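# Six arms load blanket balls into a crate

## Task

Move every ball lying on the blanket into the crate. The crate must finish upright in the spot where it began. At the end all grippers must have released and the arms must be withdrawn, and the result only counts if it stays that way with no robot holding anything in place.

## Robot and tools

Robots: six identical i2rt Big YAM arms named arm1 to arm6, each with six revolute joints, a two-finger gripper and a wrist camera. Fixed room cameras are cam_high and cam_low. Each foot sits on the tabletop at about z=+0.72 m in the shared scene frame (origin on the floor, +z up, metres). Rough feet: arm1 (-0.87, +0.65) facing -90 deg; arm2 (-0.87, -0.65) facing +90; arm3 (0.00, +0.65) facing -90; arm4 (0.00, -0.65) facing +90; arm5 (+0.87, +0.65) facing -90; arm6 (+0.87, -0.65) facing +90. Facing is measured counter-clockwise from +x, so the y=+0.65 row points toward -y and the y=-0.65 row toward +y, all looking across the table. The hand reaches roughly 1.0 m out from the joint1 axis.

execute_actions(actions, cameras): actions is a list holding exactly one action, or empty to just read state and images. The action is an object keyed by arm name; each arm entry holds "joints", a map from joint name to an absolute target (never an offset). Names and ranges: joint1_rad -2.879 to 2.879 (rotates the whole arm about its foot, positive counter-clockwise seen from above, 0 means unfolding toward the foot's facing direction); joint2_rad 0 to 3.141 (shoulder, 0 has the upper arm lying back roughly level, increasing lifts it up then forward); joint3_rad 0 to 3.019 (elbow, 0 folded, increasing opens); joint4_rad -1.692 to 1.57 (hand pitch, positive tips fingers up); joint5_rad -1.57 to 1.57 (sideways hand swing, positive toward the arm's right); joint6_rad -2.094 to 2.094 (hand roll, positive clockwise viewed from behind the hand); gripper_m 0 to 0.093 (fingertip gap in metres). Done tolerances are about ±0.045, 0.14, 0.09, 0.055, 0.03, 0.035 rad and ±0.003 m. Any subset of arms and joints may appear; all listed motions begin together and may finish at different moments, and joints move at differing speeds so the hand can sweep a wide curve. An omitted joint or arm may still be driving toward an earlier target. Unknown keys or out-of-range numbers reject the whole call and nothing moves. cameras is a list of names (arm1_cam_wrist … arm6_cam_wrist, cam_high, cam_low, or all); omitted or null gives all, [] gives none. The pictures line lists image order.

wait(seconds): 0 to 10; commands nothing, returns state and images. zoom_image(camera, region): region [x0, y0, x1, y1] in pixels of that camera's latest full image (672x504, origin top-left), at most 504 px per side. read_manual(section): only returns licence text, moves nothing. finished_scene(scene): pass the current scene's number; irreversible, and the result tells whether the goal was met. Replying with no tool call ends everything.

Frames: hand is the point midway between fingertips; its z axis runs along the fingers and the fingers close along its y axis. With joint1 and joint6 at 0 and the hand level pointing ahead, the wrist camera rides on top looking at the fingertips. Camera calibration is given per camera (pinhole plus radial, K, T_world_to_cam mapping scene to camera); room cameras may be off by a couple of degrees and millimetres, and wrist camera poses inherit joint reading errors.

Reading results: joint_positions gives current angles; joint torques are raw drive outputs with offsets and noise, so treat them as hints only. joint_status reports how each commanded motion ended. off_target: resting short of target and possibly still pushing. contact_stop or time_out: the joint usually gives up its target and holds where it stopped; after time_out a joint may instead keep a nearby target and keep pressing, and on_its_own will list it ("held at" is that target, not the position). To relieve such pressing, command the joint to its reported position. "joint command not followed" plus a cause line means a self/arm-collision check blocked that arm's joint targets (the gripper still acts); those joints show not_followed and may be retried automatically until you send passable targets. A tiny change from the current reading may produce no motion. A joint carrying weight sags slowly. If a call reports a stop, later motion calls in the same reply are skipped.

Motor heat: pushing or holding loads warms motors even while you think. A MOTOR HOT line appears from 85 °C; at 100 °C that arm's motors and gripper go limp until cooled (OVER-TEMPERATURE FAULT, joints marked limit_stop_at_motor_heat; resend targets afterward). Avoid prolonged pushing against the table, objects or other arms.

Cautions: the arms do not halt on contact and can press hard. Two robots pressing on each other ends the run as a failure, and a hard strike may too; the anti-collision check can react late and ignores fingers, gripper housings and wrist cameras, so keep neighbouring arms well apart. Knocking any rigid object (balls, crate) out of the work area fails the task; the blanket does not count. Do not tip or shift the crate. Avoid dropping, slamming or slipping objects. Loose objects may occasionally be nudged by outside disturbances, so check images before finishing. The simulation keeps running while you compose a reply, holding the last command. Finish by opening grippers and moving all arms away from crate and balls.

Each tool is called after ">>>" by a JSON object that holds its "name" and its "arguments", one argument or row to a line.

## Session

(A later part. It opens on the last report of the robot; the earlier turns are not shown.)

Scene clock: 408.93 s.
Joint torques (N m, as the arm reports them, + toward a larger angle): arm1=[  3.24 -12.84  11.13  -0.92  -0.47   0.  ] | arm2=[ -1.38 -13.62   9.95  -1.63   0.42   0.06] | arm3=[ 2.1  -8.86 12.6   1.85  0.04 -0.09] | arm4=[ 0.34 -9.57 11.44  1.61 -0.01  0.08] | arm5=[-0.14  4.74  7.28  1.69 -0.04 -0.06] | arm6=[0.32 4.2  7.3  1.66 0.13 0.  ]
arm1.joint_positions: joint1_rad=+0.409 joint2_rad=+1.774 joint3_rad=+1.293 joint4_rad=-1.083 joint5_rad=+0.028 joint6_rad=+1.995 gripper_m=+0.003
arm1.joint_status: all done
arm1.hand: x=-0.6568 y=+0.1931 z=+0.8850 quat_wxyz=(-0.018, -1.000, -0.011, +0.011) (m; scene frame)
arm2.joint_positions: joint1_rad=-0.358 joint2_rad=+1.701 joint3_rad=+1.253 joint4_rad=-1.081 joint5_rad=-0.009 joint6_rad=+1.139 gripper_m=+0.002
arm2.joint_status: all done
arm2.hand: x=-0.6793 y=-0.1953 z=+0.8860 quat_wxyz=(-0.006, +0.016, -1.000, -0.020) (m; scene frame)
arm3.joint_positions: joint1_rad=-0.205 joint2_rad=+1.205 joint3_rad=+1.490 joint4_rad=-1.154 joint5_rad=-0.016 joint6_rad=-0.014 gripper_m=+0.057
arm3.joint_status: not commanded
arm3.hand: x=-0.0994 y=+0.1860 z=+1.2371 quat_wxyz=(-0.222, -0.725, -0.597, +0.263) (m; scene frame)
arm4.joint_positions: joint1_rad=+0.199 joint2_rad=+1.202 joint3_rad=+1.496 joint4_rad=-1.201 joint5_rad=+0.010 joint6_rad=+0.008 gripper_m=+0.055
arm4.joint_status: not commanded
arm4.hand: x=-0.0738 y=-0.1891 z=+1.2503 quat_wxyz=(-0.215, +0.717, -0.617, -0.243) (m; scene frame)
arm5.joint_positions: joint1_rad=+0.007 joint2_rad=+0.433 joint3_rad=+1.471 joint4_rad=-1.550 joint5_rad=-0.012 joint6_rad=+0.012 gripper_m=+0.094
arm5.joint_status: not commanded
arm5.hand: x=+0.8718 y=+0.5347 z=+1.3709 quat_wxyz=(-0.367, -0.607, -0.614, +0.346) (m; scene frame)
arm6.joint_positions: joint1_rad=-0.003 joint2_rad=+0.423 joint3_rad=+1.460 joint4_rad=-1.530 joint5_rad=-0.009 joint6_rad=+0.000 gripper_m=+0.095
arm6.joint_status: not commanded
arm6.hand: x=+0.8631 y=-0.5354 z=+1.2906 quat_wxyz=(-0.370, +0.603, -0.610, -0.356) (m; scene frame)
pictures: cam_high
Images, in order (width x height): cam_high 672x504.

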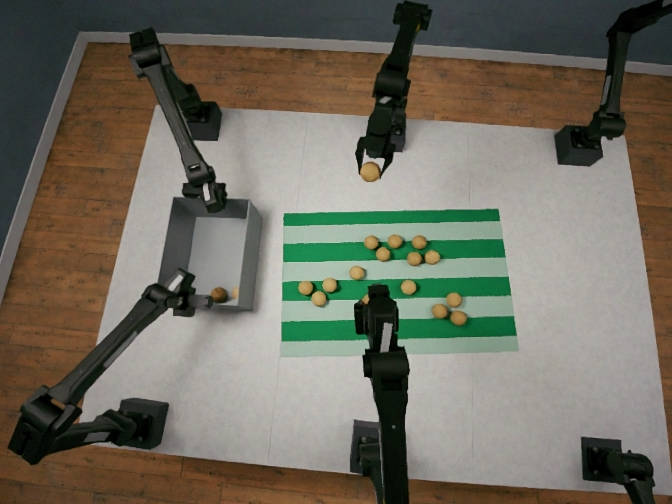

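>>> {"name": "execute_actions", "arguments": {
  "actions": [
    {"arm1":{"joints":{"gripper_m":0.06,"joint1_rad":0.42,"joint6_rad":1.995}},"arm2":{"joints":{"gripper_m":0.06}}}
  ],
  "cameras": []
}}

>>> {"name": "execute_actions", "arguments": {
  "actions": [
    {"arm1":{"joints":{"joint2_rad":1.45}},"arm2":{"joints":{"joint2_rad":1.4}}}
  ],
  "cameras": []
}}

>>> {"name": "execute_actions", "arguments": {
  "actions": [
    {"arm1":{"joints":{"joint1_rad":0.0,"joint2_rad":0.427,"joint3_rad":1.465,"joint4_rad":-1.543,"joint6_rad":0}},"arm2":{"joints":{"joint1_rad":-0.03,"joint2_rad":0.442,"joint3_rad":1.473,"joint4_rad":-1.523,"joint6_rad":-0.015}}}
  ],
  "cameras": ["cam_high","arm1_cam_wrist","arm2_cam_wrist"]
}}

Scene clock: 418.43 s.
Joint torques (N m, as the arm reports them, + toward a larger angle): arm1=[  0.52 -12.97  11.07  -0.1    0.01  -0.01] | arm2=[ -1.18 -13.28   9.91  -0.36   0.24   0.05] | arm3=[ 2.28 -8.9  12.58  1.94  0.01 -0.1 ] | arm4=[ 0.34 -9.49 11.45  1.6  -0.01  0.08] | arm5=[-0.16  4.67  7.27  1.67 -0.04 -0.06] | arm6=[0.6  3.96 7.07 1.72 0.11 0.02]
arm1.joint_positions: joint1_rad=+0.412 joint2_rad=+1.774 joint3_rad=+1.293 joint4_rad=-1.105 joint5_rad=+0.016 joint6_rad=+1.995 gripper_m=+0.060
arm1.joint_status: all done
arm1.hand: x=-0.6562 y=+0.1995 z=+0.8848 quat_wxyz=(-0.005, -1.000, -0.012, +0.010) (m; scene frame)
arm2.joint_positions: joint1_rad=-0.358 joint2_rad=+1.701 joint3_rad=+1.253 joint4_rad=-1.114 joint5_rad=-0.005 joint6_rad=+1.140 gripper_m=+0.060
arm2.joint_status: all done
arm2.hand: x=-0.6819 y=-0.2030 z=+0.8858 quat_wxyz=(-0.001, +0.015, -1.000, -0.004) (m; scene frame)
arm3.joint_positions: joint1_rad=-0.205 joint2_rad=+1.205 joint3_rad=+1.490 joint4_rad=-1.154 joint5_rad=-0.016 joint6_rad=-0.014 gripper_m=+0.057
arm3.joint_status: not commanded
arm3.hand: x=-0.0994 y=+0.1860 z=+1.2371 quat_wxyz=(-0.222, -0.725, -0.597, +0.263) (m; scene frame)
arm4.joint_positions: joint1_rad=+0.199 joint2_rad=+1.202 joint3_rad=+1.496 joint4_rad=-1.201 joint5_rad=+0.010 joint6_rad=+0.008 gripper_m=+0.055
arm4.joint_status: not commanded
arm4.hand: x=-0.0738 y=-0.1891 z=+1.2503 quat_wxyz=(-0.215, +0.717, -0.617, -0.243) (m; scene frame)
arm5.joint_positions: joint1_rad=+0.007 joint2_rad=+0.433 joint3_rad=+1.471 joint4_rad=-1.550 joint5_rad=-0.012 joint6_rad=+0.012 gripper_m=+0.094
arm5.joint_status: not commanded
arm5.hand: x=+0.8718 y=+0.5347 z=+1.3709 quat_wxyz=(-0.367, -0.607, -0.614, +0.346) (m; scene frame)
arm6.joint_positions: joint1_rad=-0.003 joint2_rad=+0.423 joint3_rad=+1.460 joint4_rad=-1.530 joint5_rad=-0.009 joint6_rad=+0.000 gripper_m=+0.095
arm6.joint_status: not commanded
arm6.hand: x=+0.8631 y=-0.5354 z=+1.2906 quat_wxyz=(-0.370, +0.603, -0.610, -0.356) (m; scene frame)
pictures: none
No camera images: the call's "cameras" was empty. Leave "cameras" out to get every camera's image.

Scene clock: 419.77 s.
Joint torques (N m, as the arm reports them, + toward a larger angle): arm1=[ 0.7  -9.78 12.6   0.52  0.02 -0.06] | arm2=[-1.37 -8.94 11.28  0.34  0.22  0.01] | arm3=[ 2.21 -8.96 12.65  1.93  0.01 -0.12] | arm4=[ 0.43 -9.53 11.44  1.61 -0.01  0.08] | arm5=[-0.13  4.64  7.28  1.68 -0.04 -0.06] | arm6=[0.59 3.99 7.16 1.51 0.1  0.02]
arm1.joint_positions: joint1_rad=+0.412 joint2_rad=+1.446 joint3_rad=+1.293 joint4_rad=-1.106 joint5_rad=+0.016 joint6_rad=+1.995 gripper_m=+0.060
arm1.joint_status: all done
arm1.hand: x=-0.6583 y=+0.2064 z=+1.0419 quat_wxyz=(-0.153, -0.987, -0.011, -0.058) (m; scene frame)
arm2.joint_positions: joint1_rad=-0.358 joint2_rad=+1.379 joint3_rad=+1.253 joint4_rad=-1.115 joint5_rad=-0.005 joint6_rad=+1.140 gripper_m=+0.060
arm2.joint_status: all done
arm2.hand: x=-0.6862 y=-0.2118 z=+1.0346 quat_wxyz=(-0.066, +0.016, -0.986, -0.150) (m; scene frame)
arm3.joint_positions: joint1_rad=-0.205 joint2_rad=+1.205 joint3_rad=+1.490 joint4_rad=-1.154 joint5_rad=-0.016 joint6_rad=-0.014 gripper_m=+0.057
arm3.joint_status: not commanded
arm3.hand: x=-0.0994 y=+0.1860 z=+1.2371 quat_wxyz=(-0.222, -0.725, -0.597, +0.263) (m; scene frame)
arm4.joint_positions: joint1_rad=+0.199 joint2_rad=+1.202 joint3_rad=+1.496 joint4_rad=-1.201 joint5_rad=+0.010 joint6_rad=+0.008 gripper_m=+0.055
arm4.joint_status: not commanded
arm4.hand: x=-0.0738 y=-0.1891 z=+1.2503 quat_wxyz=(-0.215, +0.717, -0.617, -0.243) (m; scene frame)
arm5.joint_positions: joint1_rad=+0.007 joint2_rad=+0.433 joint3_rad=+1.471 joint4_rad=-1.550 joint5_rad=-0.012 joint6_rad=+0.012 gripper_m=+0.094
arm5.joint_status: not commanded
arm5.hand: x=+0.8718 y=+0.5347 z=+1.3709 quat_wxyz=(-0.367, -0.607, -0.614, +0.346) (m; scene frame)
arm6.joint_positions: joint1_rad=-0.003 joint2_rad=+0.423 joint3_rad=+1.460 joint4_rad=-1.530 joint5_rad=-0.009 joint6_rad=+0.000 gripper_m=+0.095
arm6.joint_status: not commanded
arm6.hand: x=+0.8631 y=-0.5354 z=+1.2906 quat_wxyz=(-0.370, +0.603, -0.610, -0.356) (m; scene frame)
pictures: none
No camera images: the call's "cameras" was empty. Leave "cameras" out to get every camera's image.

Scene clock: 422.13 s.
Joint torques (N m, as the arm reports them, + toward a larger angle): arm1=[-0.09  5.41  7.03  1.55 -0.07 -0.09] | arm2=[-1.64  7.37  6.07  1.42  0.08 -0.29] | arm3=[ 1.91 -8.61 12.64  1.91  0.01 -0.11] | arm4=[ 0.44 -9.53 11.45  1.63 -0.01  0.08] | arm5=[-0.07  4.71  7.31  1.67 -0.04 -0.06] | arm6=[1.08 4.03 7.15 1.83 0.11 0.04]
arm1.joint_positions: joint1_rad=+0.004 joint2_rad=+0.416 joint3_rad=+1.458 joint4_rad=-1.538 joint5_rad=+0.016 joint6_rad=+0.008 gripper_m=+0.060
arm1.joint_status: all done
arm1.hand: x=-0.8689 y=+0.5475 z=+1.3720 quat_wxyz=(-0.371, -0.597, -0.611, +0.363) (m; scene frame)
arm2.joint_positions: joint1_rad=-0.028 joint2_rad=+0.436 joint3_rad=+1.476 joint4_rad=-1.505 joint5_rad=-0.004 joint6_rad=+0.002 gripper_m=+0.060
arm2.joint_status: all done
arm2.hand: x=-0.8638 y=-0.5289 z=+1.3710 quat_wxyz=(-0.383, +0.581, -0.622, -0.358) (m; scene frame)
arm3.joint_positions: joint1_rad=-0.205 joint2_rad=+1.205 joint3_rad=+1.490 joint4_rad=-1.154 joint5_rad=-0.016 joint6_rad=-0.014 gripper_m=+0.057
arm3.joint_status: not commanded
arm3.hand: x=-0.0994 y=+0.1860 z=+1.2371 quat_wxyz=(-0.222, -0.725, -0.597, +0.263) (m; scene frame)
arm4.joint_positions: joint1_rad=+0.199 joint2_rad=+1.202 joint3_rad=+1.496 joint4_rad=-1.201 joint5_rad=+0.010 joint6_rad=+0.008 gripper_m=+0.055
arm4.joint_status: not commanded
arm4.hand: x=-0.0738 y=-0.1891 z=+1.2503 quat_wxyz=(-0.215, +0.717, -0.617, -0.243) (m; scene frame)
arm5.joint_positions: joint1_rad=+0.007 joint2_rad=+0.433 joint3_rad=+1.471 joint4_rad=-1.550 joint5_rad=-0.012 joint6_rad=+0.012 gripper_m=+0.094
arm5.joint_status: not commanded
arm5.hand: x=+0.8718 y=+0.5347 z=+1.3709 quat_wxyz=(-0.367, -0.607, -0.614, +0.346) (m; scene frame)
arm6.joint_positions: joint1_rad=-0.003 joint2_rad=+0.423 joint3_rad=+1.460 joint4_rad=-1.530 joint5_rad=-0.009 joint6_rad=+0.000 gripper_m=+0.095
arm6.joint_status: not commanded
arm6.hand: x=+0.8631 y=-0.5354 z=+1.2906 quat_wxyz=(-0.370, +0.603, -0.610, -0.356) (m; scene frame)
pictures: arm1_cam_wrist, arm2_cam_wrist, cam_high
camera_calibration (this result's frames):
arm1_cam_wrist: T_world_to_cam=[[-0.999099, -0.0423879, -0.00209019, -0.841734], [-0.0367376, 0.888475, -0.457451, 0.111057], [0.0212475, -0.456962, -0.889232, 1.61445], [0, 0, 0, 1]] pos_world=[-0.871199, 0.603392, 1.48466]
arm2_cam_wrist: T_world_to_cam=[[0.997567, -0.0692294, 0.00821455, 0.810823], [-0.0581159, -0.890882, -0.450502, 0.0991903], [0.0385062, 0.448929, -0.892737, 1.62252], [0, 0, 0, 1]] pos_world=[-0.865563, -0.583897, 1.48651]
Images, in order (width x height): arm1_cam_wrist 672x504, arm2_cam_wrist 672x504, cam_high 672x504.

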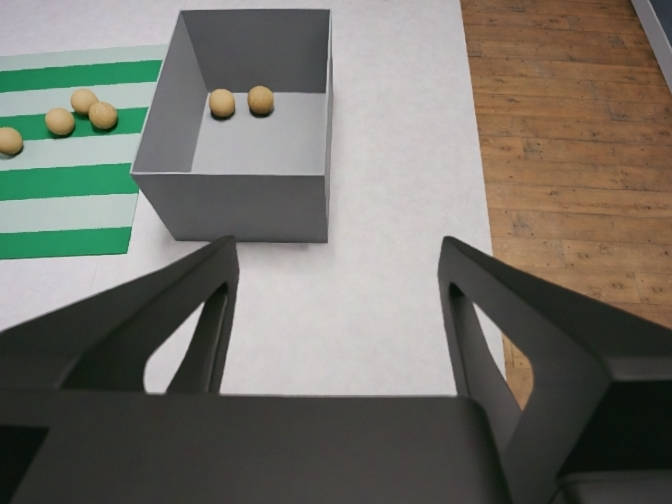

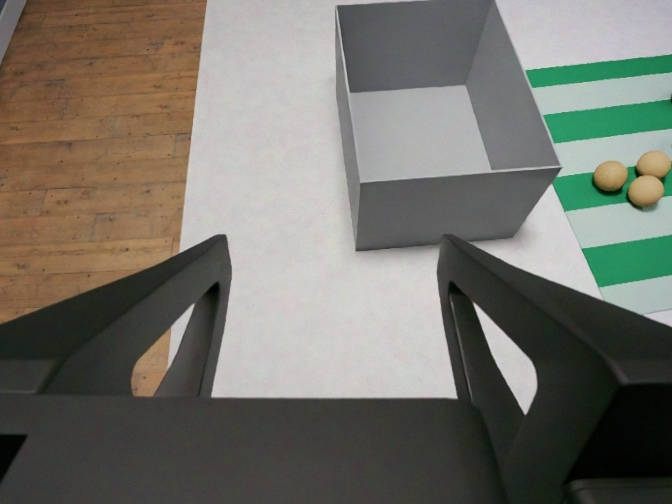

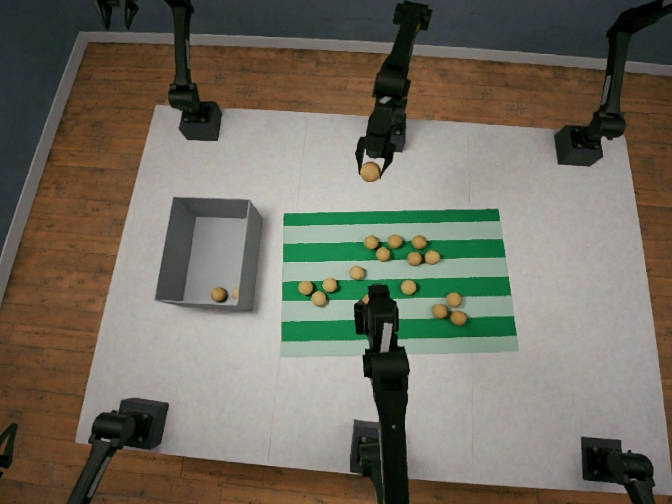

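>>> {"name": "execute_actions", "arguments": {
  "actions": [
    {"arm3":{"joints":{"joint1_rad":-0.796,"joint3_rad":2.26,"joint4_rad":-0.989}},"arm4":{"joints":{"joint1_rad":0.905,"joint3_rad":1.98,"joint4_rad":-0.843}},"arm1":{"joints":{"joint1_rad":-0.8}},"arm2":{"joints":{"joint1_rad":0.8}}}
  ],
  "cameras": []
}}

>>> {"name": "execute_actions", "arguments": {
  "actions": [
    {"arm3":{"joints":{"joint2_rad":2.27}},"arm4":{"joints":{"joint2_rad":2.13}}}
  ],
  "cameras": ["cam_high","cam_low"]
}}

Scene clock: 435.63 s.
Joint torques (N m, as the arm reports them, + toward a larger angle): arm1=[-0.56  5.4   7.04  1.58 -0.04 -0.12] | arm2=[-0.58  7.03  6.08  1.41  0.08 -0.28] | arm3=[ 1.26 -4.77  7.79  3.2  -0.15 -0.11] | arm4=[ 0.48 -7.56 12.57  2.83  0.12  0.08] | arm5=[-0.2   4.67  7.27  1.68 -0.04 -0.06] | arm6=[0.44 4.44 7.14 1.74 0.09 0.07]
arm1.joint_positions: joint1_rad=-0.791 joint2_rad=+0.416 joint3_rad=+1.458 joint4_rad=-1.538 joint5_rad=+0.015 joint6_rad=+0.007 gripper_m=+0.060
arm1.joint_status: all done
arm1.hand: x=-0.9490 y=+0.5800 z=+1.3714 quat_wxyz=(-0.206, -0.789, -0.331, +0.474) (m; scene frame)
arm2.joint_positions: joint1_rad=+0.787 joint2_rad=+0.436 joint3_rad=+1.476 joint4_rad=-1.505 joint5_rad=-0.004 joint6_rad=+0.001 gripper_m=+0.060
arm2.joint_status: all done
arm2.hand: x=-0.9537 y=-0.5606 z=+1.3708 quat_wxyz=(-0.209, +0.781, -0.341, -0.480) (m; scene frame)
arm3.joint_positions: joint1_rad=-0.788 joint2_rad=+1.205 joint3_rad=+2.255 joint4_rad=-1.003 joint5_rad=-0.011 joint6_rad=-0.013 gripper_m=+0.057
arm3.joint_status: all done
arm3.hand: x=-0.2778 y=+0.3805 z=+1.6590 quat_wxyz=(-0.274, -0.637, -0.268, +0.669) (m; scene frame)
arm4.joint_positions: joint1_rad=+0.903 joint2_rad=+1.200 joint3_rad=+1.947 joint4_rad=-0.854 joint5_rad=+0.007 joint6_rad=+0.008 gripper_m=+0.055
arm4.joint_status: all done
arm4.hand: x=-0.3622 y=-0.3401 z=+1.5650 quat_wxyz=(-0.231, +0.698, -0.262, -0.625) (m; scene frame)
arm5.joint_positions: joint1_rad=+0.007 joint2_rad=+0.433 joint3_rad=+1.471 joint4_rad=-1.550 joint5_rad=-0.012 joint6_rad=+0.012 gripper_m=+0.094
arm5.joint_status: not commanded
arm5.hand: x=+0.8718 y=+0.5347 z=+1.3709 quat_wxyz=(-0.367, -0.607, -0.614, +0.346) (m; scene frame)
arm6.joint_positions: joint1_rad=-0.003 joint2_rad=+0.423 joint3_rad=+1.460 joint4_rad=-1.530 joint5_rad=-0.009 joint6_rad=+0.000 gripper_m=+0.095
arm6.joint_status: not commanded
arm6.hand: x=+0.8631 y=-0.5354 z=+1.2906 quat_wxyz=(-0.370, +0.603, -0.610, -0.356) (m; scene frame)
pictures: none
No camera images: the call's "cameras" was empty. Leave "cameras" out to get every camera's image.

Scene clock: 437.47 s.
Joint torques (N m, as the arm reports them, + toward a larger angle): arm1=[-0.45  5.97  7.06  1.6  -0.01 -0.1 ] | arm2=[-0.55  7.06  6.06  1.41  0.07 -0.29] | arm3=[  2.29 -22.01  14.96   1.6   -0.14  -0.24] | arm4=[  0.56 -24.07  12.49   1.5    0.08  -0.02] | arm5=[-0.13  4.66  7.28  1.7  -0.04 -0.06] | arm6=[0.59 4.71 7.31 1.64 0.11 0.02]
arm1.joint_positions: joint1_rad=-0.791 joint2_rad=+0.416 joint3_rad=+1.458 joint4_rad=-1.538 joint5_rad=+0.015 joint6_rad=+0.007 gripper_m=+0.060
arm1.joint_status: not commanded
arm1.hand: x=-0.9490 y=+0.5800 z=+1.3714 quat_wxyz=(-0.206, -0.789, -0.331, +0.474) (m; scene frame)
arm2.joint_positions: joint1_rad=+0.787 joint2_rad=+0.436 joint3_rad=+1.476 joint4_rad=-1.505 joint5_rad=-0.004 joint6_rad=+0.001 gripper_m=+0.060
arm2.joint_status: not commanded
arm2.hand: x=-0.9537 y=-0.5606 z=+1.3708 quat_wxyz=(-0.209, +0.781, -0.341, -0.480) (m; scene frame)
arm3.joint_positions: joint1_rad=-0.802 joint2_rad=+2.258 joint3_rad=+2.227 joint4_rad=-0.983 joint5_rad=-0.012 joint6_rad=-0.001 gripper_m=+0.057
arm3.joint_status: all done
arm3.hand: x=-0.5972 y=+0.0785 z=+0.9667 quat_wxyz=(-0.109, -0.892, -0.359, +0.252) (m; scene frame)
arm4.joint_positions: joint1_rad=+0.901 joint2_rad=+2.128 joint3_rad=+1.965 joint4_rad=-0.841 joint5_rad=+0.008 joint6_rad=+0.020 gripper_m=+0.055
arm4.joint_status: all done
arm4.hand: x=-0.5978 y=-0.1345 z=+0.9694 quat_wxyz=(-0.098, +0.897, -0.344, -0.260) (m; scene frame)
arm5.joint_positions: joint1_rad=+0.007 joint2_rad=+0.433 joint3_rad=+1.471 joint4_rad=-1.550 joint5_rad=-0.012 joint6_rad=+0.012 gripper_m=+0.094
arm5.joint_status: not commanded
arm5.hand: x=+0.8718 y=+0.5347 z=+1.3709 quat_wxyz=(-0.367, -0.607, -0.614, +0.346) (m; scene frame)
arm6.joint_positions: joint1_rad=-0.003 joint2_rad=+0.423 joint3_rad=+1.460 joint4_rad=-1.530 joint5_rad=-0.009 joint6_rad=+0.000 gripper_m=+0.095
arm6.joint_status: not commanded
arm6.hand: x=+0.8631 y=-0.5354 z=+1.2906 quat_wxyz=(-0.370, +0.603, -0.610, -0.356) (m; scene frame)
pictures: cam_high, cam_low
Images, in order (width x height): cam_high 672x504, cam_low 672x504.

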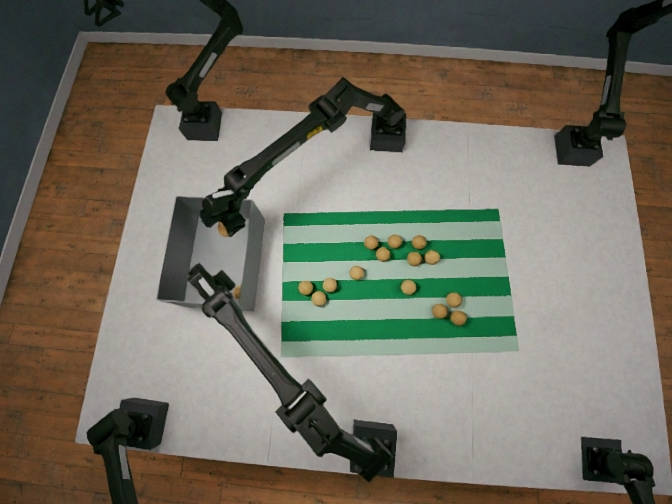

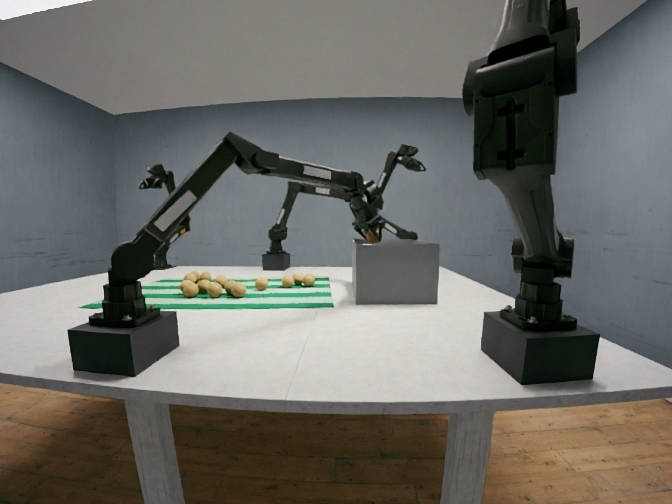

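>>> {"name": "execute_actions", "arguments": {
  "actions": [
    {"arm3":{"joints":{"joint2_rad":2.33}},"arm4":{"joints":{"joint2_rad":2.19}}}
  ],
  "cameras": []
}}

>>> {"name": "execute_actions", "arguments": {
  "actions": [
    {"arm3":{"joints":{"gripper_m":0.088}},"arm4":{"joints":{"gripper_m":0.088}}}
  ],
  "cameras": []
}}

>>> {"name": "execute_actions", "arguments": {
  "actions": [
    {"arm3":{"joints":{"joint2_rad":1.35,"joint3_rad":1.41,"joint4_rad":-1.12,"joint6_rad":0}},"arm4":{"joints":{"joint2_rad":1.45,"joint3_rad":1.574,"joint4_rad":-1.151,"joint6_rad":0.28}}}
  ],
  "cameras": []
}}

>>> {"name": "execute_actions", "arguments": {
  "actions": [
    {"arm3":{"joints":{"joint1_rad":0.285,"joint2_rad":1.861}},"arm4":{"joints":{"joint1_rad":0.497,"joint2_rad":1.994}}}
  ],
  "cameras": ["arm3_cam_wrist","arm4_cam_wrist","cam_high"]
}}

Scene clock: 465.10 s.
Joint torques (N m, as the arm reports them, + toward a larger angle): arm1=[-0.7   5.6   7.1   1.63 -0.03 -0.11] | arm2=[-0.63  7.05  6.06  1.4   0.08 -0.29] | arm3=[  2.29 -22.15  14.7    1.45  -0.12  -0.23] | arm4=[  0.45 -25.18  12.28   1.42   0.11  -0.07] | arm5=[-0.19  4.72  7.29  1.7  -0.05 -0.06] | arm6=[0.85 4.43 7.16 1.81 0.1  0.06]
arm1.joint_positions: joint1_rad=-0.791 joint2_rad=+0.416 joint3_rad=+1.458 joint4_rad=-1.538 joint5_rad=+0.015 joint6_rad=+0.007 gripper_m=+0.060
arm1.joint_status: not commanded
arm1.hand: x=-0.9490 y=+0.5800 z=+1.3714 quat_wxyz=(-0.206, -0.789, -0.331, +0.474) (m; scene frame)
arm2.joint_positions: joint1_rad=+0.787 joint2_rad=+0.436 joint3_rad=+1.476 joint4_rad=-1.505 joint5_rad=-0.004 joint6_rad=+0.001 gripper_m=+0.060
arm2.joint_status: not commanded
arm2.hand: x=-0.9537 y=-0.5606 z=+1.3708 quat_wxyz=(-0.209, +0.781, -0.341, -0.480) (m; scene frame)
arm3.joint_positions: joint1_rad=-0.802 joint2_rad=+2.313 joint3_rad=+2.227 joint4_rad=-0.983 joint5_rad=-0.012 joint6_rad=-0.001 gripper_m=+0.057
arm3.joint_status: all done
arm3.hand: x=-0.5973 y=+0.0781 z=+0.9219 quat_wxyz=(-0.099, -0.899, -0.362, +0.227) (m; scene frame)
arm4.joint_positions: joint1_rad=+0.901 joint2_rad=+2.188 joint3_rad=+1.965 joint4_rad=-0.841 joint5_rad=+0.008 joint6_rad=+0.020 gripper_m=+0.055
arm4.joint_status: all done
arm4.hand: x=-0.5972 y=-0.1348 z=+0.9229 quat_wxyz=(-0.088, +0.905, -0.346, -0.232) (m; scene frame)
arm5.joint_positions: joint1_rad=+0.007 joint2_rad=+0.433 joint3_rad=+1.471 joint4_rad=-1.550 joint5_rad=-0.012 joint6_rad=+0.012 gripper_m=+0.094
arm5.joint_status: not commanded
arm5.hand: x=+0.8718 y=+0.5347 z=+1.3709 quat_wxyz=(-0.367, -0.607, -0.614, +0.346) (m; scene frame)
arm6.joint_positions: joint1_rad=-0.003 joint2_rad=+0.423 joint3_rad=+1.460 joint4_rad=-1.530 joint5_rad=-0.009 joint6_rad=+0.000 gripper_m=+0.095
arm6.joint_status: not commanded
arm6.hand: x=+0.8631 y=-0.5354 z=+1.2906 quat_wxyz=(-0.370, +0.603, -0.610, -0.356) (m; scene frame)
pictures: none
No camera images: the call's "cameras" was empty. Leave "cameras" out to get every camera's image.

Scene clock: 465.70 s.
Joint torques (N m, as the arm reports them, + toward a larger angle): arm1=[-0.49  5.71  7.08  1.64 -0.04 -0.11] | arm2=[-0.62  7.05  6.08  1.42  0.07 -0.28] | arm3=[  2.11 -22.41  14.88   1.42  -0.18  -0.25] | arm4=[  1.49 -24.52  12.26   1.42  -0.1   -0.03] | arm5=[-0.16  4.72  7.28  1.67 -0.05 -0.06] | arm6=[0.73 4.05 7.21 1.85 0.06 0.04]
arm1.joint_positions: joint1_rad=-0.791 joint2_rad=+0.416 joint3_rad=+1.458 joint4_rad=-1.538 joint5_rad=+0.015 joint6_rad=+0.007 gripper_m=+0.060
arm1.joint_status: not commanded
arm1.hand: x=-0.9490 y=+0.5800 z=+1.3714 quat_wxyz=(-0.206, -0.789, -0.331, +0.474) (m; scene frame)
arm2.joint_positions: joint1_rad=+0.787 joint2_rad=+0.436 joint3_rad=+1.476 joint4_rad=-1.505 joint5_rad=-0.004 joint6_rad=+0.001 gripper_m=+0.060
arm2.joint_status: not commanded
arm2.hand: x=-0.9537 y=-0.5606 z=+1.3708 quat_wxyz=(-0.209, +0.781, -0.341, -0.480) (m; scene frame)
arm3.joint_positions: joint1_rad=-0.804 joint2_rad=+2.313 joint3_rad=+2.227 joint4_rad=-0.983 joint5_rad=-0.010 joint6_rad=-0.001 gripper_m=+0.088
arm3.joint_status: all done
arm3.hand: x=-0.5983 y=+0.0792 z=+0.9222 quat_wxyz=(-0.098, -0.899, -0.361, +0.227) (m; scene frame)
arm4.joint_positions: joint1_rad=+0.894 joint2_rad=+2.183 joint3_rad=+1.965 joint4_rad=-0.841 joint5_rad=+0.011 joint6_rad=+0.020 gripper_m=+0.088
arm4.joint_status: all done
arm4.hand: x=-0.5936 y=-0.1303 z=+0.9270 quat_wxyz=(-0.092, +0.903, -0.349, -0.234) (m; scene frame)
arm5.joint_positions: joint1_rad=+0.007 joint2_rad=+0.433 joint3_rad=+1.471 joint4_rad=-1.550 joint5_rad=-0.012 joint6_rad=+0.012 gripper_m=+0.094
arm5.joint_status: not commanded
arm5.hand: x=+0.8718 y=+0.5347 z=+1.3709 quat_wxyz=(-0.367, -0.607, -0.614, +0.346) (m; scene frame)
arm6.joint_positions: joint1_rad=-0.003 joint2_rad=+0.423 joint3_rad=+1.460 joint4_rad=-1.530 joint5_rad=-0.009 joint6_rad=+0.000 gripper_m=+0.095
arm6.joint_status: not commanded
arm6.hand: x=+0.8631 y=-0.5354 z=+1.2906 quat_wxyz=(-0.370, +0.603, -0.610, -0.356) (m; scene frame)
pictures: none
No camera images: the call's "cameras" was empty. Leave "cameras" out to get every camera's image.

Scene clock: 467.50 s.
Joint torques (N m, as the arm reports them, + toward a larger angle): arm1=[-0.65  5.34  7.06  1.58 -0.03 -0.1 ] | arm2=[-0.65  7.07  6.07  1.4   0.07 -0.28] | arm3=[ 2.47 -9.6  11.6   1.18 -0.14 -0.21] | arm4=[  0.85 -13.78  10.31   1.21  -0.01   0.12] | arm5=[-0.17  4.74  7.28  1.68 -0.04 -0.07] | arm6=[0.74 4.41 7.   1.67 0.11 0.02]
arm1.joint_positions: joint1_rad=-0.791 joint2_rad=+0.416 joint3_rad=+1.458 joint4_rad=-1.538 joint5_rad=+0.015 joint6_rad=+0.007 gripper_m=+0.060
arm1.joint_status: not commanded
arm1.hand: x=-0.9490 y=+0.5800 z=+1.3714 quat_wxyz=(-0.206, -0.789, -0.331, +0.474) (m; scene frame)
arm2.joint_positions: joint1_rad=+0.787 joint2_rad=+0.436 joint3_rad=+1.476 joint4_rad=-1.505 joint5_rad=-0.004 joint6_rad=+0.001 gripper_m=+0.060
arm2.joint_status: not commanded
arm2.hand: x=-0.9537 y=-0.5606 z=+1.3708 quat_wxyz=(-0.209, +0.781, -0.341, -0.480) (m; scene frame)
arm3.joint_positions: joint1_rad=-0.804 joint2_rad=+1.337 joint3_rad=+1.412 joint4_rad=-1.109 joint5_rad=-0.011 joint6_rad=+0.003 gripper_m=+0.088
arm3.joint_status: all done
arm3.hand: x=-0.3676 y=+0.3000 z=+1.1396 quat_wxyz=(-0.106, -0.896, -0.357, +0.243) (m; scene frame)
arm4.joint_positions: joint1_rad=+0.899 joint2_rad=+1.452 joint3_rad=+1.582 joint4_rad=-1.144 joint5_rad=+0.010 joint6_rad=+0.269 gripper_m=+0.088
arm4.joint_status: all done
arm4.hand: x=-0.4190 y=-0.2865 z=+1.1787 quat_wxyz=(-0.066, +0.848, -0.454, -0.264) (m; scene frame)
arm5.joint_positions: joint1_rad=+0.007 joint2_rad=+0.433 joint3_rad=+1.471 joint4_rad=-1.550 joint5_rad=-0.012 joint6_rad=+0.012 gripper_m=+0.094
arm5.joint_status: not commanded
arm5.hand: x=+0.8718 y=+0.5347 z=+1.3709 quat_wxyz=(-0.367, -0.607, -0.614, +0.346) (m; scene frame)
arm6.joint_positions: joint1_rad=-0.003 joint2_rad=+0.423 joint3_rad=+1.460 joint4_rad=-1.530 joint5_rad=-0.009 joint6_rad=+0.000 gripper_m=+0.095
arm6.joint_status: not commanded
arm6.hand: x=+0.8631 y=-0.5354 z=+1.2906 quat_wxyz=(-0.370, +0.603, -0.610, -0.356) (m; scene frame)
pictures: none
No camera images: the call's "cameras" was empty. Leave "cameras" out to get every camera's image.

Scene clock: 469.10 s.
Joint torques (N m, as the arm reports them, + toward a larger angle): arm1=[-0.41  5.57  7.07  1.5  -0.05 -0.1 ] | arm2=[-0.59  7.03  6.08  1.4   0.08 -0.29] | arm3=[  1.08 -15.45  10.44   0.21   0.02  -0.23] | arm4=[ -0.64 -20.38  10.39   0.28   0.01   0.11] | arm5=[-0.17  4.64  7.26  1.69 -0.04 -0.07] | arm6=[0.42 4.11 7.12 1.78 0.09 0.05]
arm1.joint_positions: joint1_rad=-0.791 joint2_rad=+0.416 joint3_rad=+1.458 joint4_rad=-1.538 joint5_rad=+0.015 joint6_rad=+0.007 gripper_m=+0.060
arm1.joint_status: not commanded
arm1.hand: x=-0.9490 y=+0.5800 z=+1.3714 quat_wxyz=(-0.206, -0.789, -0.331, +0.474) (m; scene frame)
arm2.joint_positions: joint1_rad=+0.787 joint2_rad=+0.436 joint3_rad=+1.476 joint4_rad=-1.505 joint5_rad=-0.004 joint6_rad=+0.001 gripper_m=+0.060
arm2.joint_status: not commanded
arm2.hand: x=-0.9537 y=-0.5606 z=+1.3708 quat_wxyz=(-0.209, +0.781, -0.341, -0.480) (m; scene frame)
arm3.joint_positions: joint1_rad=+0.296 joint2_rad=+1.852 joint3_rad=+1.404 joint4_rad=-1.109 joint5_rad=-0.016 joint6_rad=+0.003 gripper_m=+0.088
arm3.joint_status: all done
arm3.hand: x=+0.1560 y=+0.1335 z=+0.8742 quat_wxyz=(-0.013, -0.599, -0.801, -0.003) (m; scene frame)
arm4.joint_positions: joint1_rad=+0.501 joint2_rad=+1.988 joint3_rad=+1.563 joint4_rad=-1.146 joint5_rad=+0.010 joint6_rad=+0.270 gripper_m=+0.088
arm4.joint_status: all done
arm4.hand: x=-0.2588 y=-0.1251 z=+0.8698 quat_wxyz=(-0.005, +0.771, -0.636, +0.005) (m; scene frame)
arm5.joint_positions: joint1_rad=+0.007 joint2_rad=+0.433 joint3_rad=+1.471 joint4_rad=-1.550 joint5_rad=-0.012 joint6_rad=+0.012 gripper_m=+0.094
arm5.joint_status: not commanded
arm5.hand: x=+0.8718 y=+0.5347 z=+1.3709 quat_wxyz=(-0.367, -0.607, -0.614, +0.346) (m; scene frame)
arm6.joint_positions: joint1_rad=-0.003 joint2_rad=+0.423 joint3_rad=+1.460 joint4_rad=-1.530 joint5_rad=-0.009 joint6_rad=+0.000 gripper_m=+0.095
arm6.joint_status: not commanded
arm6.hand: x=+0.8631 y=-0.5354 z=+1.2906 quat_wxyz=(-0.370, +0.603, -0.610, -0.356) (m; scene frame)
pictures: arm3_cam_wrist, arm4_cam_wrist, cam_high
camera_calibration (this result's frames):
arm3_cam_wrist: T_world_to_cam=[[-0.960806, -0.276351, -0.02195, 0.207298], [-0.237324, 0.779025, 0.580342, -0.570424], [-0.143278, 0.562806, -0.814077, 0.783494], [0, 0, 0, 1]] pos_world=[0.176055, 0.0607064, 0.973415]
arm4_cam_wrist: T_world_to_cam=[[0.981525, 0.189982, 0.0227051, 0.257037], [0.143067, -0.807533, 0.572208, -0.553322], [0.127044, -0.558388, -0.819794, 0.8011], [0, 0, 0, 1]] pos_world=[-0.274901, -0.0483331, 0.967516]
Images, in order (width x height): arm3_cam_wrist 672x504, arm4_cam_wrist 672x504, cam_high 672x504.

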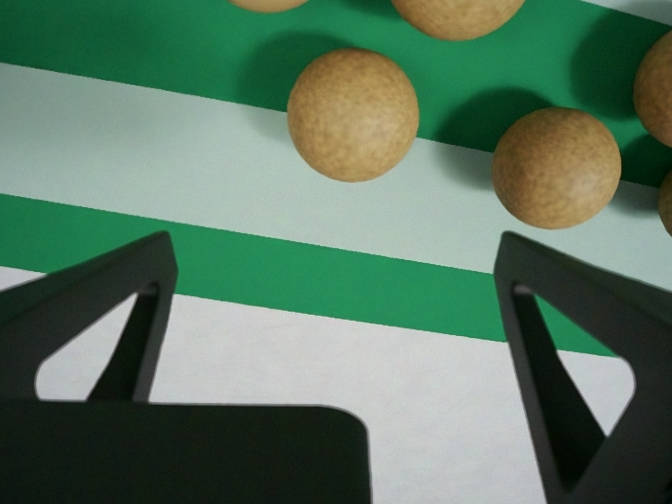

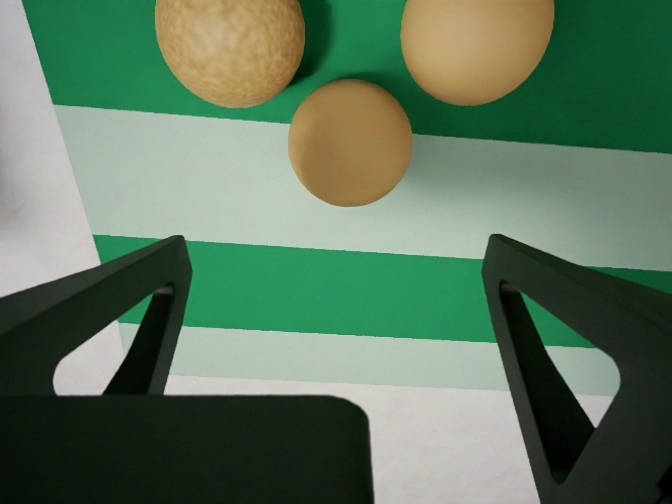

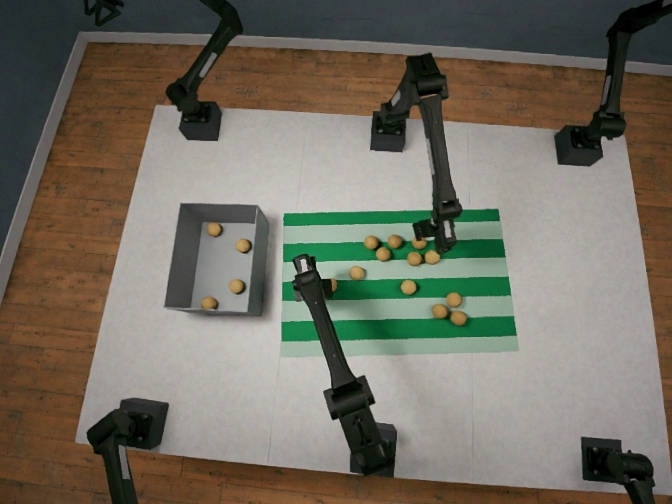

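>>> {"name": "execute_actions", "arguments": {
  "actions": [
    {"arm3":{"joints":{"joint1_rad":0.275,"joint2_rad":2.046,"joint3_rad":1.312,"joint4_rad":-0.837}},"arm4":{"joints":{"joint1_rad":0.483,"joint2_rad":2.145,"joint3_rad":1.444,"joint4_rad":-0.87}}}
  ],
  "cameras": ["arm3_cam_wrist","arm4_cam_wrist"]
}}

>>> {"name": "execute_actions", "arguments": {
  "actions": [
    {"arm3":{"joints":{"gripper_m":0.045}},"arm4":{"joints":{"gripper_m":0.045}}}
  ],
  "cameras": []
}}

>>> {"name": "execute_actions", "arguments": {
  "actions": [
    {"arm3":{"joints":{"joint2_rad":1.3,"joint4_rad":-0.989}},"arm4":{"joints":{"joint2_rad":1.3,"joint4_rad":-0.843,"joint6_rad":0}}}
  ],
  "cameras": ["arm3_cam_wrist","arm4_cam_wrist"]
}}

>>> {"name": "execute_actions", "arguments": {
  "actions": [
    {"arm3":{"joints":{"joint1_rad":-0.796,"joint3_rad":2.26}},"arm4":{"joints":{"joint1_rad":0.905,"joint3_rad":1.98}}}
  ],
  "cameras": ["cam_high"]
}}

Scene clock: 480.30 s.
Joint torques (N m, as the arm reports them, + toward a larger angle): arm1=[-0.42  5.59  7.1   1.56 -0.03 -0.11] | arm2=[-0.58  7.05  6.05  1.41  0.07 -0.29] | arm3=[  1.03 -16.48   8.6    1.25  -0.07  -0.21] | arm4=[  0.47 -20.46   7.39   0.9    0.14   0.11] | arm5=[-0.23  4.71  7.29  1.71 -0.04 -0.06] | arm6=[0.43 4.19 7.34 1.79 0.11 0.01]
arm1.joint_positions: joint1_rad=-0.791 joint2_rad=+0.416 joint3_rad=+1.458 joint4_rad=-1.538 joint5_rad=+0.015 joint6_rad=+0.007 gripper_m=+0.060
arm1.joint_status: not commanded
arm1.hand: x=-0.9490 y=+0.5800 z=+1.3714 quat_wxyz=(-0.206, -0.789, -0.331, +0.474) (m; scene frame)
arm2.joint_positions: joint1_rad=+0.787 joint2_rad=+0.436 joint3_rad=+1.476 joint4_rad=-1.505 joint5_rad=-0.004 joint6_rad=+0.001 gripper_m=+0.060
arm2.joint_status: not commanded
arm2.hand: x=-0.9537 y=-0.5606 z=+1.3708 quat_wxyz=(-0.209, +0.781, -0.341, -0.480) (m; scene frame)
arm3.joint_positions: joint1_rad=+0.284 joint2_rad=+2.037 joint3_rad=+1.306 joint4_rad=-0.850 joint5_rad=-0.014 joint6_rad=+0.003 gripper_m=+0.088
arm3.joint_status: all done
arm3.hand: x=+0.1487 y=+0.1362 z=+0.7477 quat_wxyz=(-0.002, -0.604, -0.797, -0.009) (m; scene frame)
arm4.joint_positions: joint1_rad=+0.480 joint2_rad=+2.133 joint3_rad=+1.450 joint4_rad=-0.879 joint5_rad=+0.007 joint6_rad=+0.271 gripper_m=+0.088
arm4.joint_status: all done
arm4.hand: x=-0.2450 y=-0.1253 z=+0.7517 quat_wxyz=(-0.006, +0.764, -0.645, +0.000) (m; scene frame)
arm5.joint_positions: joint1_rad=+0.007 joint2_rad=+0.433 joint3_rad=+1.471 joint4_rad=-1.550 joint5_rad=-0.012 joint6_rad=+0.012 gripper_m=+0.094
arm5.joint_status: not commanded
arm5.hand: x=+0.8718 y=+0.5347 z=+1.3709 quat_wxyz=(-0.367, -0.607, -0.614, +0.346) (m; scene frame)
arm6.joint_positions: joint1_rad=-0.003 joint2_rad=+0.423 joint3_rad=+1.460 joint4_rad=-1.530 joint5_rad=-0.009 joint6_rad=+0.000 gripper_m=+0.095
arm6.joint_status: not commanded
arm6.hand: x=+0.8631 y=-0.5354 z=+1.2906 quat_wxyz=(-0.370, +0.603, -0.610, -0.356) (m; scene frame)
pictures: arm3_cam_wrist, arm4_cam_wrist
camera_calibration (this result's frames):
arm3_cam_wrist: T_world_to_cam=[[-0.964166, -0.264585, -0.0194714, 0.195279], [-0.223047, 0.76868, 0.599484, -0.515924], [-0.143647, 0.582345, -0.80015, 0.664986], [0, 0, 0, 1]] pos_world=[0.16873, 0.0609968, 0.845179]
arm4_cam_wrist: T_world_to_cam=[[0.985559, 0.168486, 0.0169022, 0.248915], [0.129561, -0.814586, 0.565387, -0.486978], [0.109028, -0.555033, -0.824652, 0.702098], [0, 0, 0, 1]] pos_world=[-0.258776, -0.0489369, 0.850111]
Images, in order (width x height): arm3_cam_wrist 672x504, arm4_cam_wrist 672x504.

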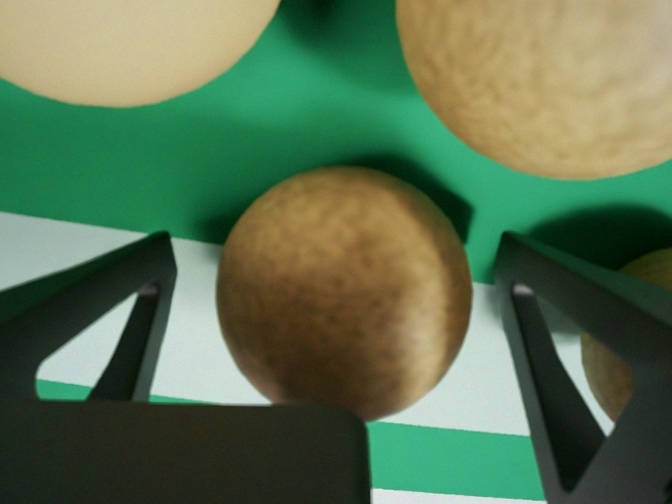

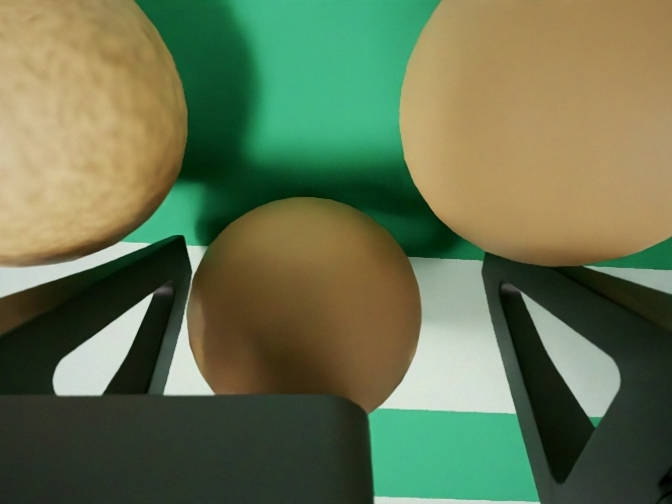

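Scene clock: 480.87 s.
Joint torques (N m, as the arm reports them, + toward a larger angle): arm1=[-0.57  5.52  7.07  1.63 -0.02 -0.1 ] | arm2=[-0.5   6.99  6.07  1.41  0.08 -0.28] | arm3=[  1.22 -16.36   8.63   1.21  -0.03  -0.2 ] | arm4=[  0.22 -20.06   7.54   0.89   0.13   0.11] | arm5=[-0.18  4.72  7.27  1.68 -0.04 -0.07] | arm6=[0.96 3.59 7.22 1.71 0.09 0.02]
arm1.joint_positions: joint1_rad=-0.791 joint2_rad=+0.416 joint3_rad=+1.458 joint4_rad=-1.538 joint5_rad=+0.015 joint6_rad=+0.007 gripper_m=+0.060
arm1.joint_status: not commanded
arm1.hand: x=-0.9490 y=+0.5800 z=+1.3714 quat_wxyz=(-0.206, -0.789, -0.331, +0.474) (m; scene frame)
arm2.joint_positions: joint1_rad=+0.787 joint2_rad=+0.436 joint3_rad=+1.476 joint4_rad=-1.505 joint5_rad=-0.004 joint6_rad=+0.001 gripper_m=+0.060
arm2.joint_status: not commanded
arm2.hand: x=-0.9537 y=-0.5606 z=+1.3708 quat_wxyz=(-0.209, +0.781, -0.341, -0.480) (m; scene frame)
arm3.joint_positions: joint1_rad=+0.284 joint2_rad=+2.037 joint3_rad=+1.306 joint4_rad=-0.850 joint5_rad=-0.013 joint6_rad=+0.003 gripper_m=+0.057
arm3.joint_status: gripper_m off_target (ended at +0.057, target +0.045)
arm3.hand: x=+0.1486 y=+0.1362 z=+0.7477 quat_wxyz=(-0.002, -0.604, -0.797, -0.009) (m; scene frame)
arm4.joint_positions: joint1_rad=+0.480 joint2_rad=+2.133 joint3_rad=+1.450 joint4_rad=-0.879 joint5_rad=+0.007 joint6_rad=+0.271 gripper_m=+0.057
arm4.joint_status: gripper_m off_target (ended at +0.057, target +0.045)
arm4.hand: x=-0.2450 y=-0.1253 z=+0.7517 quat_wxyz=(-0.006, +0.764, -0.645, +0.000) (m; scene frame)
arm5.joint_positions: joint1_rad=+0.007 joint2_rad=+0.433 joint3_rad=+1.471 joint4_rad=-1.550 joint5_rad=-0.012 joint6_rad=+0.012 gripper_m=+0.094
arm5.joint_status: not commanded
arm5.hand: x=+0.8718 y=+0.5347 z=+1.3709 quat_wxyz=(-0.367, -0.607, -0.614, +0.346) (m; scene frame)
arm6.joint_positions: joint1_rad=-0.003 joint2_rad=+0.423 joint3_rad=+1.460 joint4_rad=-1.530 joint5_rad=-0.009 joint6_rad=+0.000 gripper_m=+0.095
arm6.joint_status: not commanded
arm6.hand: x=+0.8631 y=-0.5354 z=+1.2906 quat_wxyz=(-0.370, +0.603, -0.610, -0.356) (m; scene frame)
pictures: none
No camera images: the call's "cameras" was empty. Leave "cameras" out to get every camera's image.

Scene clock: 482.63 s.
Joint torques (N m, as the arm reports them, + toward a larger angle): arm1=[-0.35  5.43  7.1   1.6  -0.03 -0.1 ] | arm2=[-0.57  7.04  6.07  1.41  0.07 -0.28] | arm3=[ 0.82 -9.49 13.17  1.25 -0.09 -0.22] | arm4=[  0.54 -12.45  12.05   2.08   0.1   -0.06] | arm5=[-0.26  4.62  7.29  1.7  -0.04 -0.06] | arm6=[0.38 4.54 7.22 1.64 0.12 0.03]
arm1.joint_positions: joint1_rad=-0.791 joint2_rad=+0.416 joint3_rad=+1.458 joint4_rad=-1.538 joint5_rad=+0.015 joint6_rad=+0.007 gripper_m=+0.060
arm1.joint_status: not commanded
arm1.hand: x=-0.9490 y=+0.5800 z=+1.3714 quat_wxyz=(-0.206, -0.789, -0.331, +0.474) (m; scene frame)
arm2.joint_positions: joint1_rad=+0.787 joint2_rad=+0.436 joint3_rad=+1.476 joint4_rad=-1.505 joint5_rad=-0.004 joint6_rad=+0.001 gripper_m=+0.060
arm2.joint_status: not commanded
arm2.hand: x=-0.9537 y=-0.5606 z=+1.3708 quat_wxyz=(-0.209, +0.781, -0.341, -0.480) (m; scene frame)
arm3.joint_positions: joint1_rad=+0.284 joint2_rad=+1.294 joint3_rad=+1.300 joint4_rad=-0.974 joint5_rad=-0.013 joint6_rad=+0.003 gripper_m=+0.057
arm3.joint_status: all done
arm3.hand: x=+0.1388 y=+0.1654 z=+1.1234 quat_wxyz=(-0.244, -0.575, -0.762, +0.173) (m; scene frame)
arm4.joint_positions: joint1_rad=+0.480 joint2_rad=+1.308 joint3_rad=+1.438 joint4_rad=-0.847 joint5_rad=+0.007 joint6_rad=+0.011 gripper_m=+0.057
arm4.joint_status: all done
arm4.hand: x=-0.2361 y=-0.1483 z=+1.2259 quat_wxyz=(-0.223, +0.766, -0.493, -0.347) (m; scene frame)
arm5.joint_positions: joint1_rad=+0.007 joint2_rad=+0.433 joint3_rad=+1.471 joint4_rad=-1.550 joint5_rad=-0.012 joint6_rad=+0.012 gripper_m=+0.094
arm5.joint_status: not commanded
arm5.hand: x=+0.8718 y=+0.5347 z=+1.3709 quat_wxyz=(-0.367, -0.607, -0.614, +0.346) (m; scene frame)
arm6.joint_positions: joint1_rad=-0.003 joint2_rad=+0.423 joint3_rad=+1.460 joint4_rad=-1.530 joint5_rad=-0.009 joint6_rad=+0.000 gripper_m=+0.095
arm6.joint_status: not commanded
arm6.hand: x=+0.8631 y=-0.5354 z=+1.2906 quat_wxyz=(-0.370, +0.603, -0.610, -0.356) (m; scene frame)
pictures: arm3_cam_wrist, arm4_cam_wrist
camera_calibration (this result's frames):
arm3_cam_wrist: T_world_to_cam=[[-0.961169, -0.275104, -0.0217413, 0.204685], [-0.27566, 0.960816, 0.0290611, -0.149367], [0.0128946, 0.0339259, -0.999341, 1.23995], [0, 0, 0, 1]] pos_world=[0.139573, 0.157758, 1.24793]
arm4_cam_wrist: T_world_to_cam=[[0.912541, 0.408951, 0.00517353, 0.268763], [0.398229, -0.88559, -0.239049, 0.264128], [-0.0931777, 0.220202, -0.970994, 1.32606], [0, 0, 0, 1]] pos_world=[-0.226882, -0.168003, 1.34934]
Images, in order (width x height): arm3_cam_wrist 672x504, arm4_cam_wrist 672x504.

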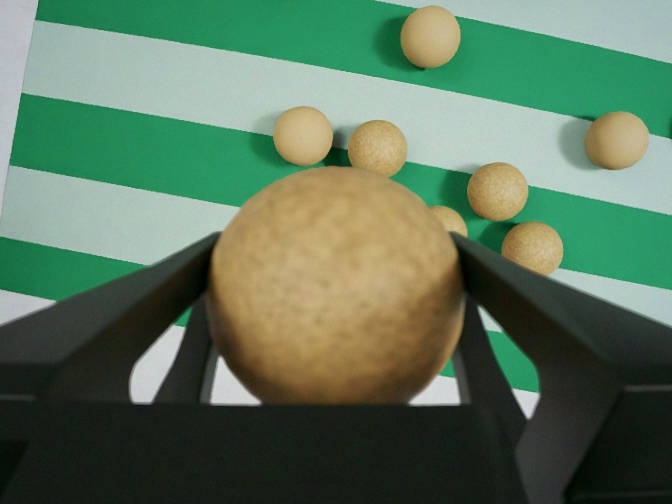

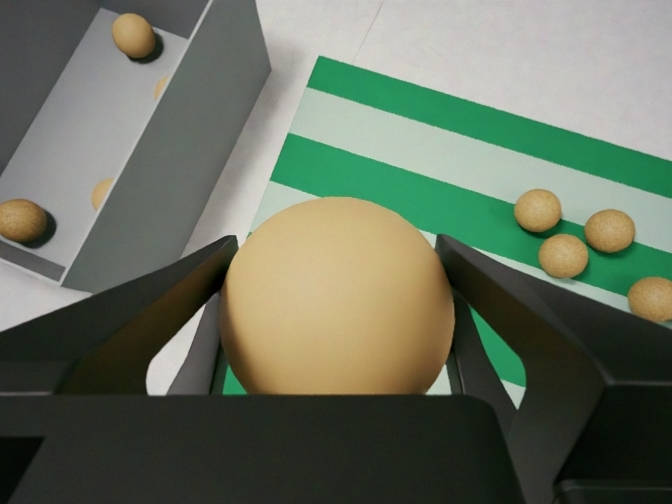

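Scene clock: 484.57 s.
Joint torques (N m, as the arm reports them, + toward a larger angle): arm1=[-0.51  5.53  7.1   1.6  -0.02 -0.09] | arm2=[-0.57  7.01  6.07  1.4   0.08 -0.29] | arm3=[ 0.95 -6.76  9.6   2.32 -0.14 -0.21] | arm4=[-0.17 -9.81 13.27  2.46  0.13 -0.05] | arm5=[-0.18  4.62  7.27  1.69 -0.04 -0.06] | arm6=[0.68 3.8  7.13 1.75 0.12 0.02]
arm1.joint_positions: joint1_rad=-0.791 joint2_rad=+0.416 joint3_rad=+1.458 joint4_rad=-1.538 joint5_rad=+0.015 joint6_rad=+0.007 gripper_m=+0.060
arm1.joint_status: not commanded
arm1.hand: x=-0.9490 y=+0.5800 z=+1.3714 quat_wxyz=(-0.206, -0.789, -0.331, +0.474) (m; scene frame)
arm2.joint_positions: joint1_rad=+0.787 joint2_rad=+0.436 joint3_rad=+1.476 joint4_rad=-1.505 joint5_rad=-0.004 joint6_rad=+0.001 gripper_m=+0.060
arm2.joint_status: not commanded
arm2.hand: x=-0.9537 y=-0.5606 z=+1.3708 quat_wxyz=(-0.209, +0.781, -0.341, -0.480) (m; scene frame)
arm3.joint_positions: joint1_rad=-0.790 joint2_rad=+1.297 joint3_rad=+2.245 joint4_rad=-0.983 joint5_rad=-0.011 joint6_rad=+0.003 gripper_m=+0.057
arm3.joint_status: all done
arm3.hand: x=-0.3267 y=+0.3332 z=+1.6226 quat_wxyz=(-0.268, -0.666, -0.273, +0.640) (m; scene frame)
arm4.joint_positions: joint1_rad=+0.911 joint2_rad=+1.301 joint3_rad=+1.947 joint4_rad=-0.848 joint5_rad=+0.006 joint6_rad=+0.010 gripper_m=+0.057
arm4.joint_status: all done
arm4.hand: x=-0.4096 y=-0.3050 z=+1.5180 quat_wxyz=(-0.216, +0.728, -0.271, -0.592) (m; scene frame)
arm5.joint_positions: joint1_rad=+0.007 joint2_rad=+0.433 joint3_rad=+1.471 joint4_rad=-1.550 joint5_rad=-0.012 joint6_rad=+0.012 gripper_m=+0.094
arm5.joint_status: not commanded
arm5.hand: x=+0.8718 y=+0.5347 z=+1.3709 quat_wxyz=(-0.367, -0.607, -0.614, +0.346) (m; scene frame)
arm6.joint_positions: joint1_rad=-0.003 joint2_rad=+0.423 joint3_rad=+1.460 joint4_rad=-1.530 joint5_rad=-0.009 joint6_rad=+0.000 gripper_m=+0.095
arm6.joint_status: not commanded
arm6.hand: x=+0.8631 y=-0.5354 z=+1.2906 quat_wxyz=(-0.370, +0.603, -0.610, -0.356) (m; scene frame)
pictures: cam_high
Images, in order (width x height): cam_high 672x504.

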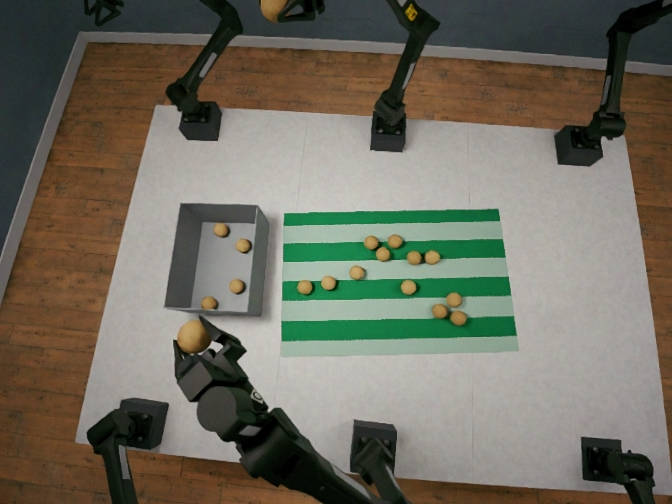

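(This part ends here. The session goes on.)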